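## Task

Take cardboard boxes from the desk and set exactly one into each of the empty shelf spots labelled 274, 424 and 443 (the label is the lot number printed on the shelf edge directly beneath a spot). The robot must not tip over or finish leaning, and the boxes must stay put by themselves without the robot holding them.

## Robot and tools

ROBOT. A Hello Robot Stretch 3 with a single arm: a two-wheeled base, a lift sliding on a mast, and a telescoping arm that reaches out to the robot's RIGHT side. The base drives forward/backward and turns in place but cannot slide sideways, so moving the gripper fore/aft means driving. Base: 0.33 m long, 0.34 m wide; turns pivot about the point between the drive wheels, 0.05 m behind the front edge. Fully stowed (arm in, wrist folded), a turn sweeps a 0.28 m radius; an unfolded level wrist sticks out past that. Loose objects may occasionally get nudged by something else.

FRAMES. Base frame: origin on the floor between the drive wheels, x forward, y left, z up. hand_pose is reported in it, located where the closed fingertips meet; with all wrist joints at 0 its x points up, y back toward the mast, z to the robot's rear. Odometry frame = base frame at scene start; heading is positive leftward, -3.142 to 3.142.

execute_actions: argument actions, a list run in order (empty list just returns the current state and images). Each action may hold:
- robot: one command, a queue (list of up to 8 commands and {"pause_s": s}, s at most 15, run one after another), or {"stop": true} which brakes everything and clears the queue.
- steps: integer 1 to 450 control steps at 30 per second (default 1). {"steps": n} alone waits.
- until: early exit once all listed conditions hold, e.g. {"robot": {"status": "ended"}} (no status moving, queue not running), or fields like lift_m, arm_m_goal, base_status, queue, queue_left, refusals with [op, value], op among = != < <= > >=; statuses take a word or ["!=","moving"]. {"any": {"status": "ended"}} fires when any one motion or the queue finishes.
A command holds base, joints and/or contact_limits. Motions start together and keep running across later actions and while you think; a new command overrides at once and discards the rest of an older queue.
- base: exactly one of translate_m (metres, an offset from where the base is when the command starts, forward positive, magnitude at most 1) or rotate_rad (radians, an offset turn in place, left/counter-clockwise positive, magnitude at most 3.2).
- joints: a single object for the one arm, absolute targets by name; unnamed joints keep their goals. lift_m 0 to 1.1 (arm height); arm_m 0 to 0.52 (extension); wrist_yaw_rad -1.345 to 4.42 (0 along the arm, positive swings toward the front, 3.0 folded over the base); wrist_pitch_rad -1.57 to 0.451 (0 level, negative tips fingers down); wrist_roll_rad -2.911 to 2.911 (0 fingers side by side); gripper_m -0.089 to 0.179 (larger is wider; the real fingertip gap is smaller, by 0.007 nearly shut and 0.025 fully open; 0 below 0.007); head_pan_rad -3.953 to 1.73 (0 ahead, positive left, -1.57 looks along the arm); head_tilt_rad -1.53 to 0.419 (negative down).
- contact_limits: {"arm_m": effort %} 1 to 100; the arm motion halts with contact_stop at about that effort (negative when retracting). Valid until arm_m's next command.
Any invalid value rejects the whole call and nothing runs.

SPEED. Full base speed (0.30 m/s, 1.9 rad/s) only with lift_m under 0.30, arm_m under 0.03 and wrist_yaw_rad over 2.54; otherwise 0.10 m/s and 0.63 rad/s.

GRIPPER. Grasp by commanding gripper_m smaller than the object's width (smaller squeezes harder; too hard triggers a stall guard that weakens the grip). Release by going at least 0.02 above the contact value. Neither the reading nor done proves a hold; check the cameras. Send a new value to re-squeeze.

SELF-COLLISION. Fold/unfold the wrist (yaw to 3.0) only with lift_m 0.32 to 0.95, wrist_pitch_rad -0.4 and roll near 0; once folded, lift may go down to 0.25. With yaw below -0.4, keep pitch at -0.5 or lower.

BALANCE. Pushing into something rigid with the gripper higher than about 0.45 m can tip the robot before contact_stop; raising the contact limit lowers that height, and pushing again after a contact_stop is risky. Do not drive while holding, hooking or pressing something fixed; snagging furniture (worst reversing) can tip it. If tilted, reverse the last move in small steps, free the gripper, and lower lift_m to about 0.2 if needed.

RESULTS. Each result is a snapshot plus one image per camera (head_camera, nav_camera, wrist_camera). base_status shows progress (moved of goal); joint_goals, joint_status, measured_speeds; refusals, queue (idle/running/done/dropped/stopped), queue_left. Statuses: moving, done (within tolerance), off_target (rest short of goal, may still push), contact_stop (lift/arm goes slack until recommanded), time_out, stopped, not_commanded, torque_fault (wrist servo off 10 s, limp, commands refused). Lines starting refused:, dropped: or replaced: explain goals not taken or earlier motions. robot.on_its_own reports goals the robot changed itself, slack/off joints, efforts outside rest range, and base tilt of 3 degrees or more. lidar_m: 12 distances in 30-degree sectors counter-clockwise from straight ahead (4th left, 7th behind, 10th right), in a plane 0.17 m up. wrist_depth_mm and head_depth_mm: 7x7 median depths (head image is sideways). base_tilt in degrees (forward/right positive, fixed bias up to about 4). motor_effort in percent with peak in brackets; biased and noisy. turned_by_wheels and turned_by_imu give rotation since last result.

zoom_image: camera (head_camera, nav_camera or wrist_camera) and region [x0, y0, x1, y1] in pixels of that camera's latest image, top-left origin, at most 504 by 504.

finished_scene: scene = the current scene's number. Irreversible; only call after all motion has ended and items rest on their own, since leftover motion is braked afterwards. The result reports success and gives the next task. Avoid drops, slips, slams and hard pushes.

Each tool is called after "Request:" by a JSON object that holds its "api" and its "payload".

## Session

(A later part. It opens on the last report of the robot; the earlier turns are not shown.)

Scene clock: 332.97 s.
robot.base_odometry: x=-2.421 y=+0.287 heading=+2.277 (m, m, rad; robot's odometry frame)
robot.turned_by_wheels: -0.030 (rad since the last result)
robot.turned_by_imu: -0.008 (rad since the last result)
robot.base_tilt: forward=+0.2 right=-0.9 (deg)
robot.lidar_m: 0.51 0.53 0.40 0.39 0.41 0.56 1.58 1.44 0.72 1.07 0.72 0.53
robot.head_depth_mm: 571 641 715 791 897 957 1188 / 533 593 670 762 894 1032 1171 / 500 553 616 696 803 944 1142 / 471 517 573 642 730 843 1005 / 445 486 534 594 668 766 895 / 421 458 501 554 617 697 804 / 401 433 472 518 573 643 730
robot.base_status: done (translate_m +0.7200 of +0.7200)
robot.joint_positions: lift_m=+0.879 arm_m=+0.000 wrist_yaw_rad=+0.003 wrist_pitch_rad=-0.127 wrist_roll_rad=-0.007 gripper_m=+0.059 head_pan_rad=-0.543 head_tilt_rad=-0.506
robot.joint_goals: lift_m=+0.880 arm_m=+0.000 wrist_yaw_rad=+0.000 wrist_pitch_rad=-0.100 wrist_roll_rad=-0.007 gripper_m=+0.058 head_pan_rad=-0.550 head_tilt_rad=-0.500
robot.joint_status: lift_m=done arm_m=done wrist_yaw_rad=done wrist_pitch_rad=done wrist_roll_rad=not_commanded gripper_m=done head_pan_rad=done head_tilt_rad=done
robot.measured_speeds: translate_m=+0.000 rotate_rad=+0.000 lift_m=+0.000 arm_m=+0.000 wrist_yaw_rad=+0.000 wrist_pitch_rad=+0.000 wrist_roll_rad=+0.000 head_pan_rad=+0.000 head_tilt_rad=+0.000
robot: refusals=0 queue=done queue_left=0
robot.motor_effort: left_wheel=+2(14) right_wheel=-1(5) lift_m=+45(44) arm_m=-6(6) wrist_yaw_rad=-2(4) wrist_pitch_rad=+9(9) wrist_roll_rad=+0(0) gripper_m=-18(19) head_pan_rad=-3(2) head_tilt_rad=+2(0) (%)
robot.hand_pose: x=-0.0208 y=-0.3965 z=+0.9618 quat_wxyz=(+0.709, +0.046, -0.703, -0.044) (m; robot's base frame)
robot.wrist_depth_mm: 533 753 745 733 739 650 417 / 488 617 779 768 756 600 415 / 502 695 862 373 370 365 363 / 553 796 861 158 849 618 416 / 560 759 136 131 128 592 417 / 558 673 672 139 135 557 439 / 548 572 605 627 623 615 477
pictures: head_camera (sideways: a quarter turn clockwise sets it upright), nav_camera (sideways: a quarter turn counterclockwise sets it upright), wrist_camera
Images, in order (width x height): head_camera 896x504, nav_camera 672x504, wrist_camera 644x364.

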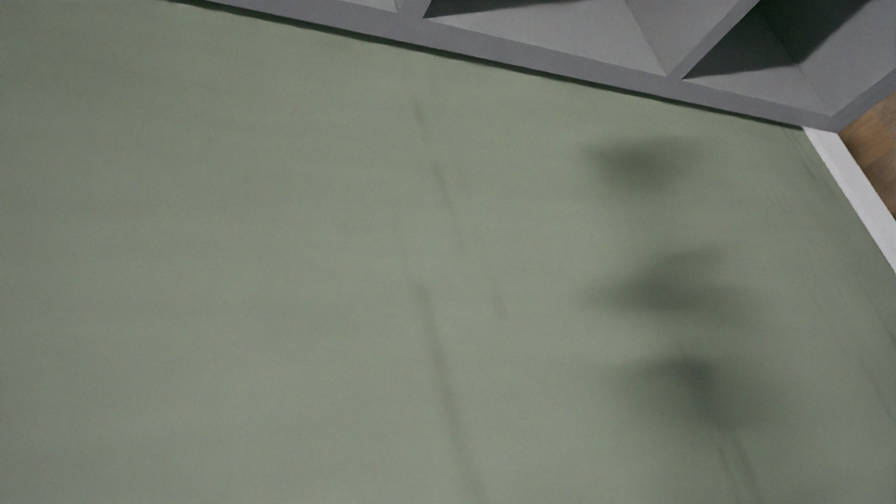

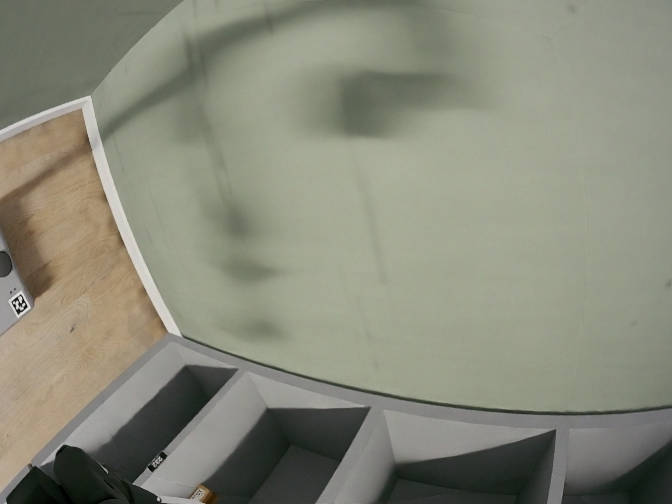

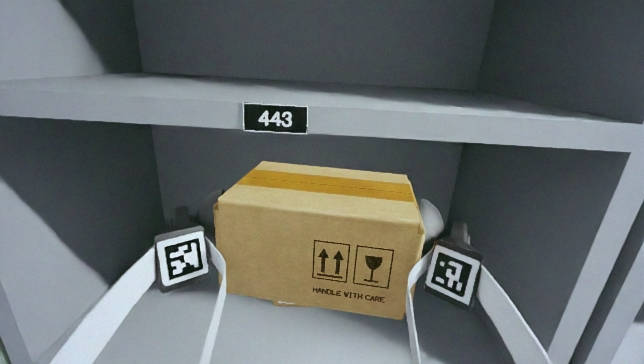

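Request:
{"api": "execute_actions", "payload": {"actions": [{"robot":[{"base":{"translate_m":0.052},"joints":{"lift_m":0.97}},{"joints":{"arm_m":0.34}},{"joints":{"lift_m":0.941}},{"joints":{"gripper_m":0.15}},{"joints":{"arm_m":0.1}}],"steps":450,"until":{"robot":{"status":"ended"}}}]}}

Scene clock: 347.80 s.
robot.base_odometry: x=-2.455 y=+0.326 heading=+2.277 (m, m, rad; robot's odometry frame)
robot.turned_by_wheels: +0.000 (rad since the last result)
robot.turned_by_imu: +0.000 (rad since the last result)
robot.base_tilt: forward=+0.3 right=-1.1 (deg)
robot.lidar_m: 0.46 0.48 0.40 0.39 0.41 0.56 1.58 1.49 0.75 1.07 0.65 0.48
robot.head_depth_mm: 510 573 650 748 839 938 1155 / 476 529 594 683 794 950 1123 / 446 491 551 620 716 844 1020 / 420 461 511 572 649 753 899 / 396 433 477 530 595 681 797 / 375 408 446 493 550 619 717 / 357 386 420 462 509 573 652
robot.base_status: done (translate_m +0.0520 of +0.0520)
robot.joint_positions: lift_m=+0.942 arm_m=+0.100 wrist_yaw_rad=+0.001 wrist_pitch_rad=-0.121 wrist_roll_rad=-0.007 gripper_m=+0.150 head_pan_rad=-0.543 head_tilt_rad=-0.506
robot.joint_goals: lift_m=+0.941 arm_m=+0.100 wrist_yaw_rad=+0.000 wrist_pitch_rad=-0.100 wrist_roll_rad=-0.007 gripper_m=+0.150 head_pan_rad=-0.550 head_tilt_rad=-0.500
robot.joint_status: lift_m=done arm_m=done wrist_yaw_rad=done wrist_pitch_rad=done wrist_roll_rad=not_commanded gripper_m=done head_pan_rad=done head_tilt_rad=done
robot.measured_speeds: translate_m=+0.000 rotate_rad=+0.000 lift_m=+0.000 arm_m=+0.000 wrist_yaw_rad=+0.000 wrist_pitch_rad=+0.000 wrist_roll_rad=+0.000 head_pan_rad=+0.000 head_tilt_rad=+0.000
robot: refusals=0 queue=done queue_left=0
robot.motor_effort: left_wheel=+2(9) right_wheel=-1(2) lift_m=+17(44) arm_m=-7(5) wrist_yaw_rad=-1(0) wrist_pitch_rad=+7(9) wrist_roll_rad=+0(0) gripper_m=+0(82) head_pan_rad=-2(2) head_tilt_rad=+0(2) (%)
robot.hand_pose: x=-0.0211 y=-0.4968 z=+1.0253 quat_wxyz=(+0.709, +0.044, -0.703, -0.043) (m; robot's base frame)
robot.wrist_depth_mm: 472 637 652 642 639 635 490 / 479 676 694 678 674 659 481 / 440 494 518 367 596 632 479 / 304 302 297 315 329 342 362 / 500 - 816 828 821 295 295 / 471 767 834 844 854 - 459 / 548 645 676 672 693 664 426
pictures: head_camera (sideways: a quarter turn clockwise sets it upright), nav_camera (sideways: a quarter turn counterclockwise sets it upright), wrist_camera
Images, in order (width x height): head_camera 896x504, nav_camera 672x504, wrist_camera 644x364.

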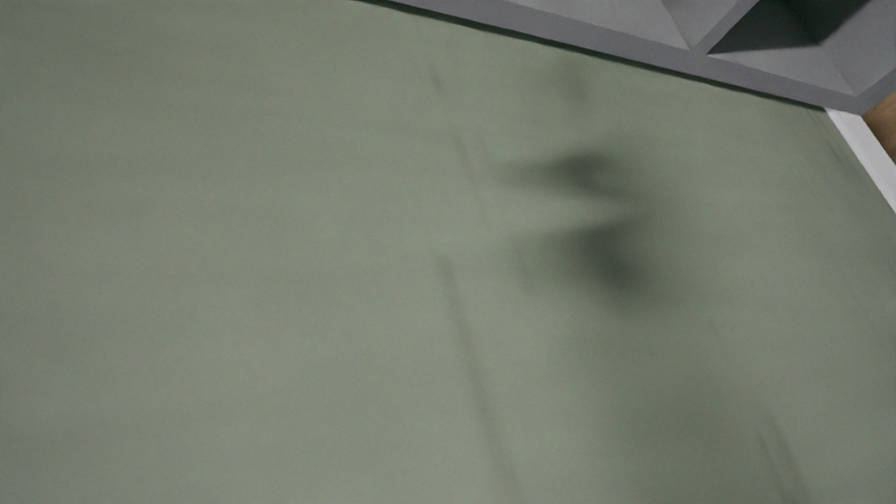

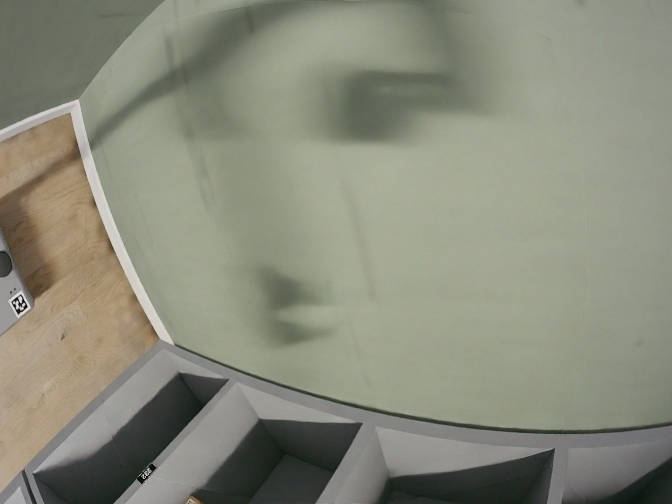

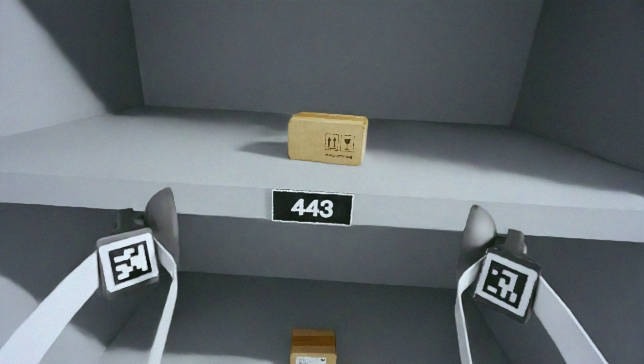

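Request:
{"api": "finished_scene", "payload": {"scene": 1}}

The scene is finished: the task was done.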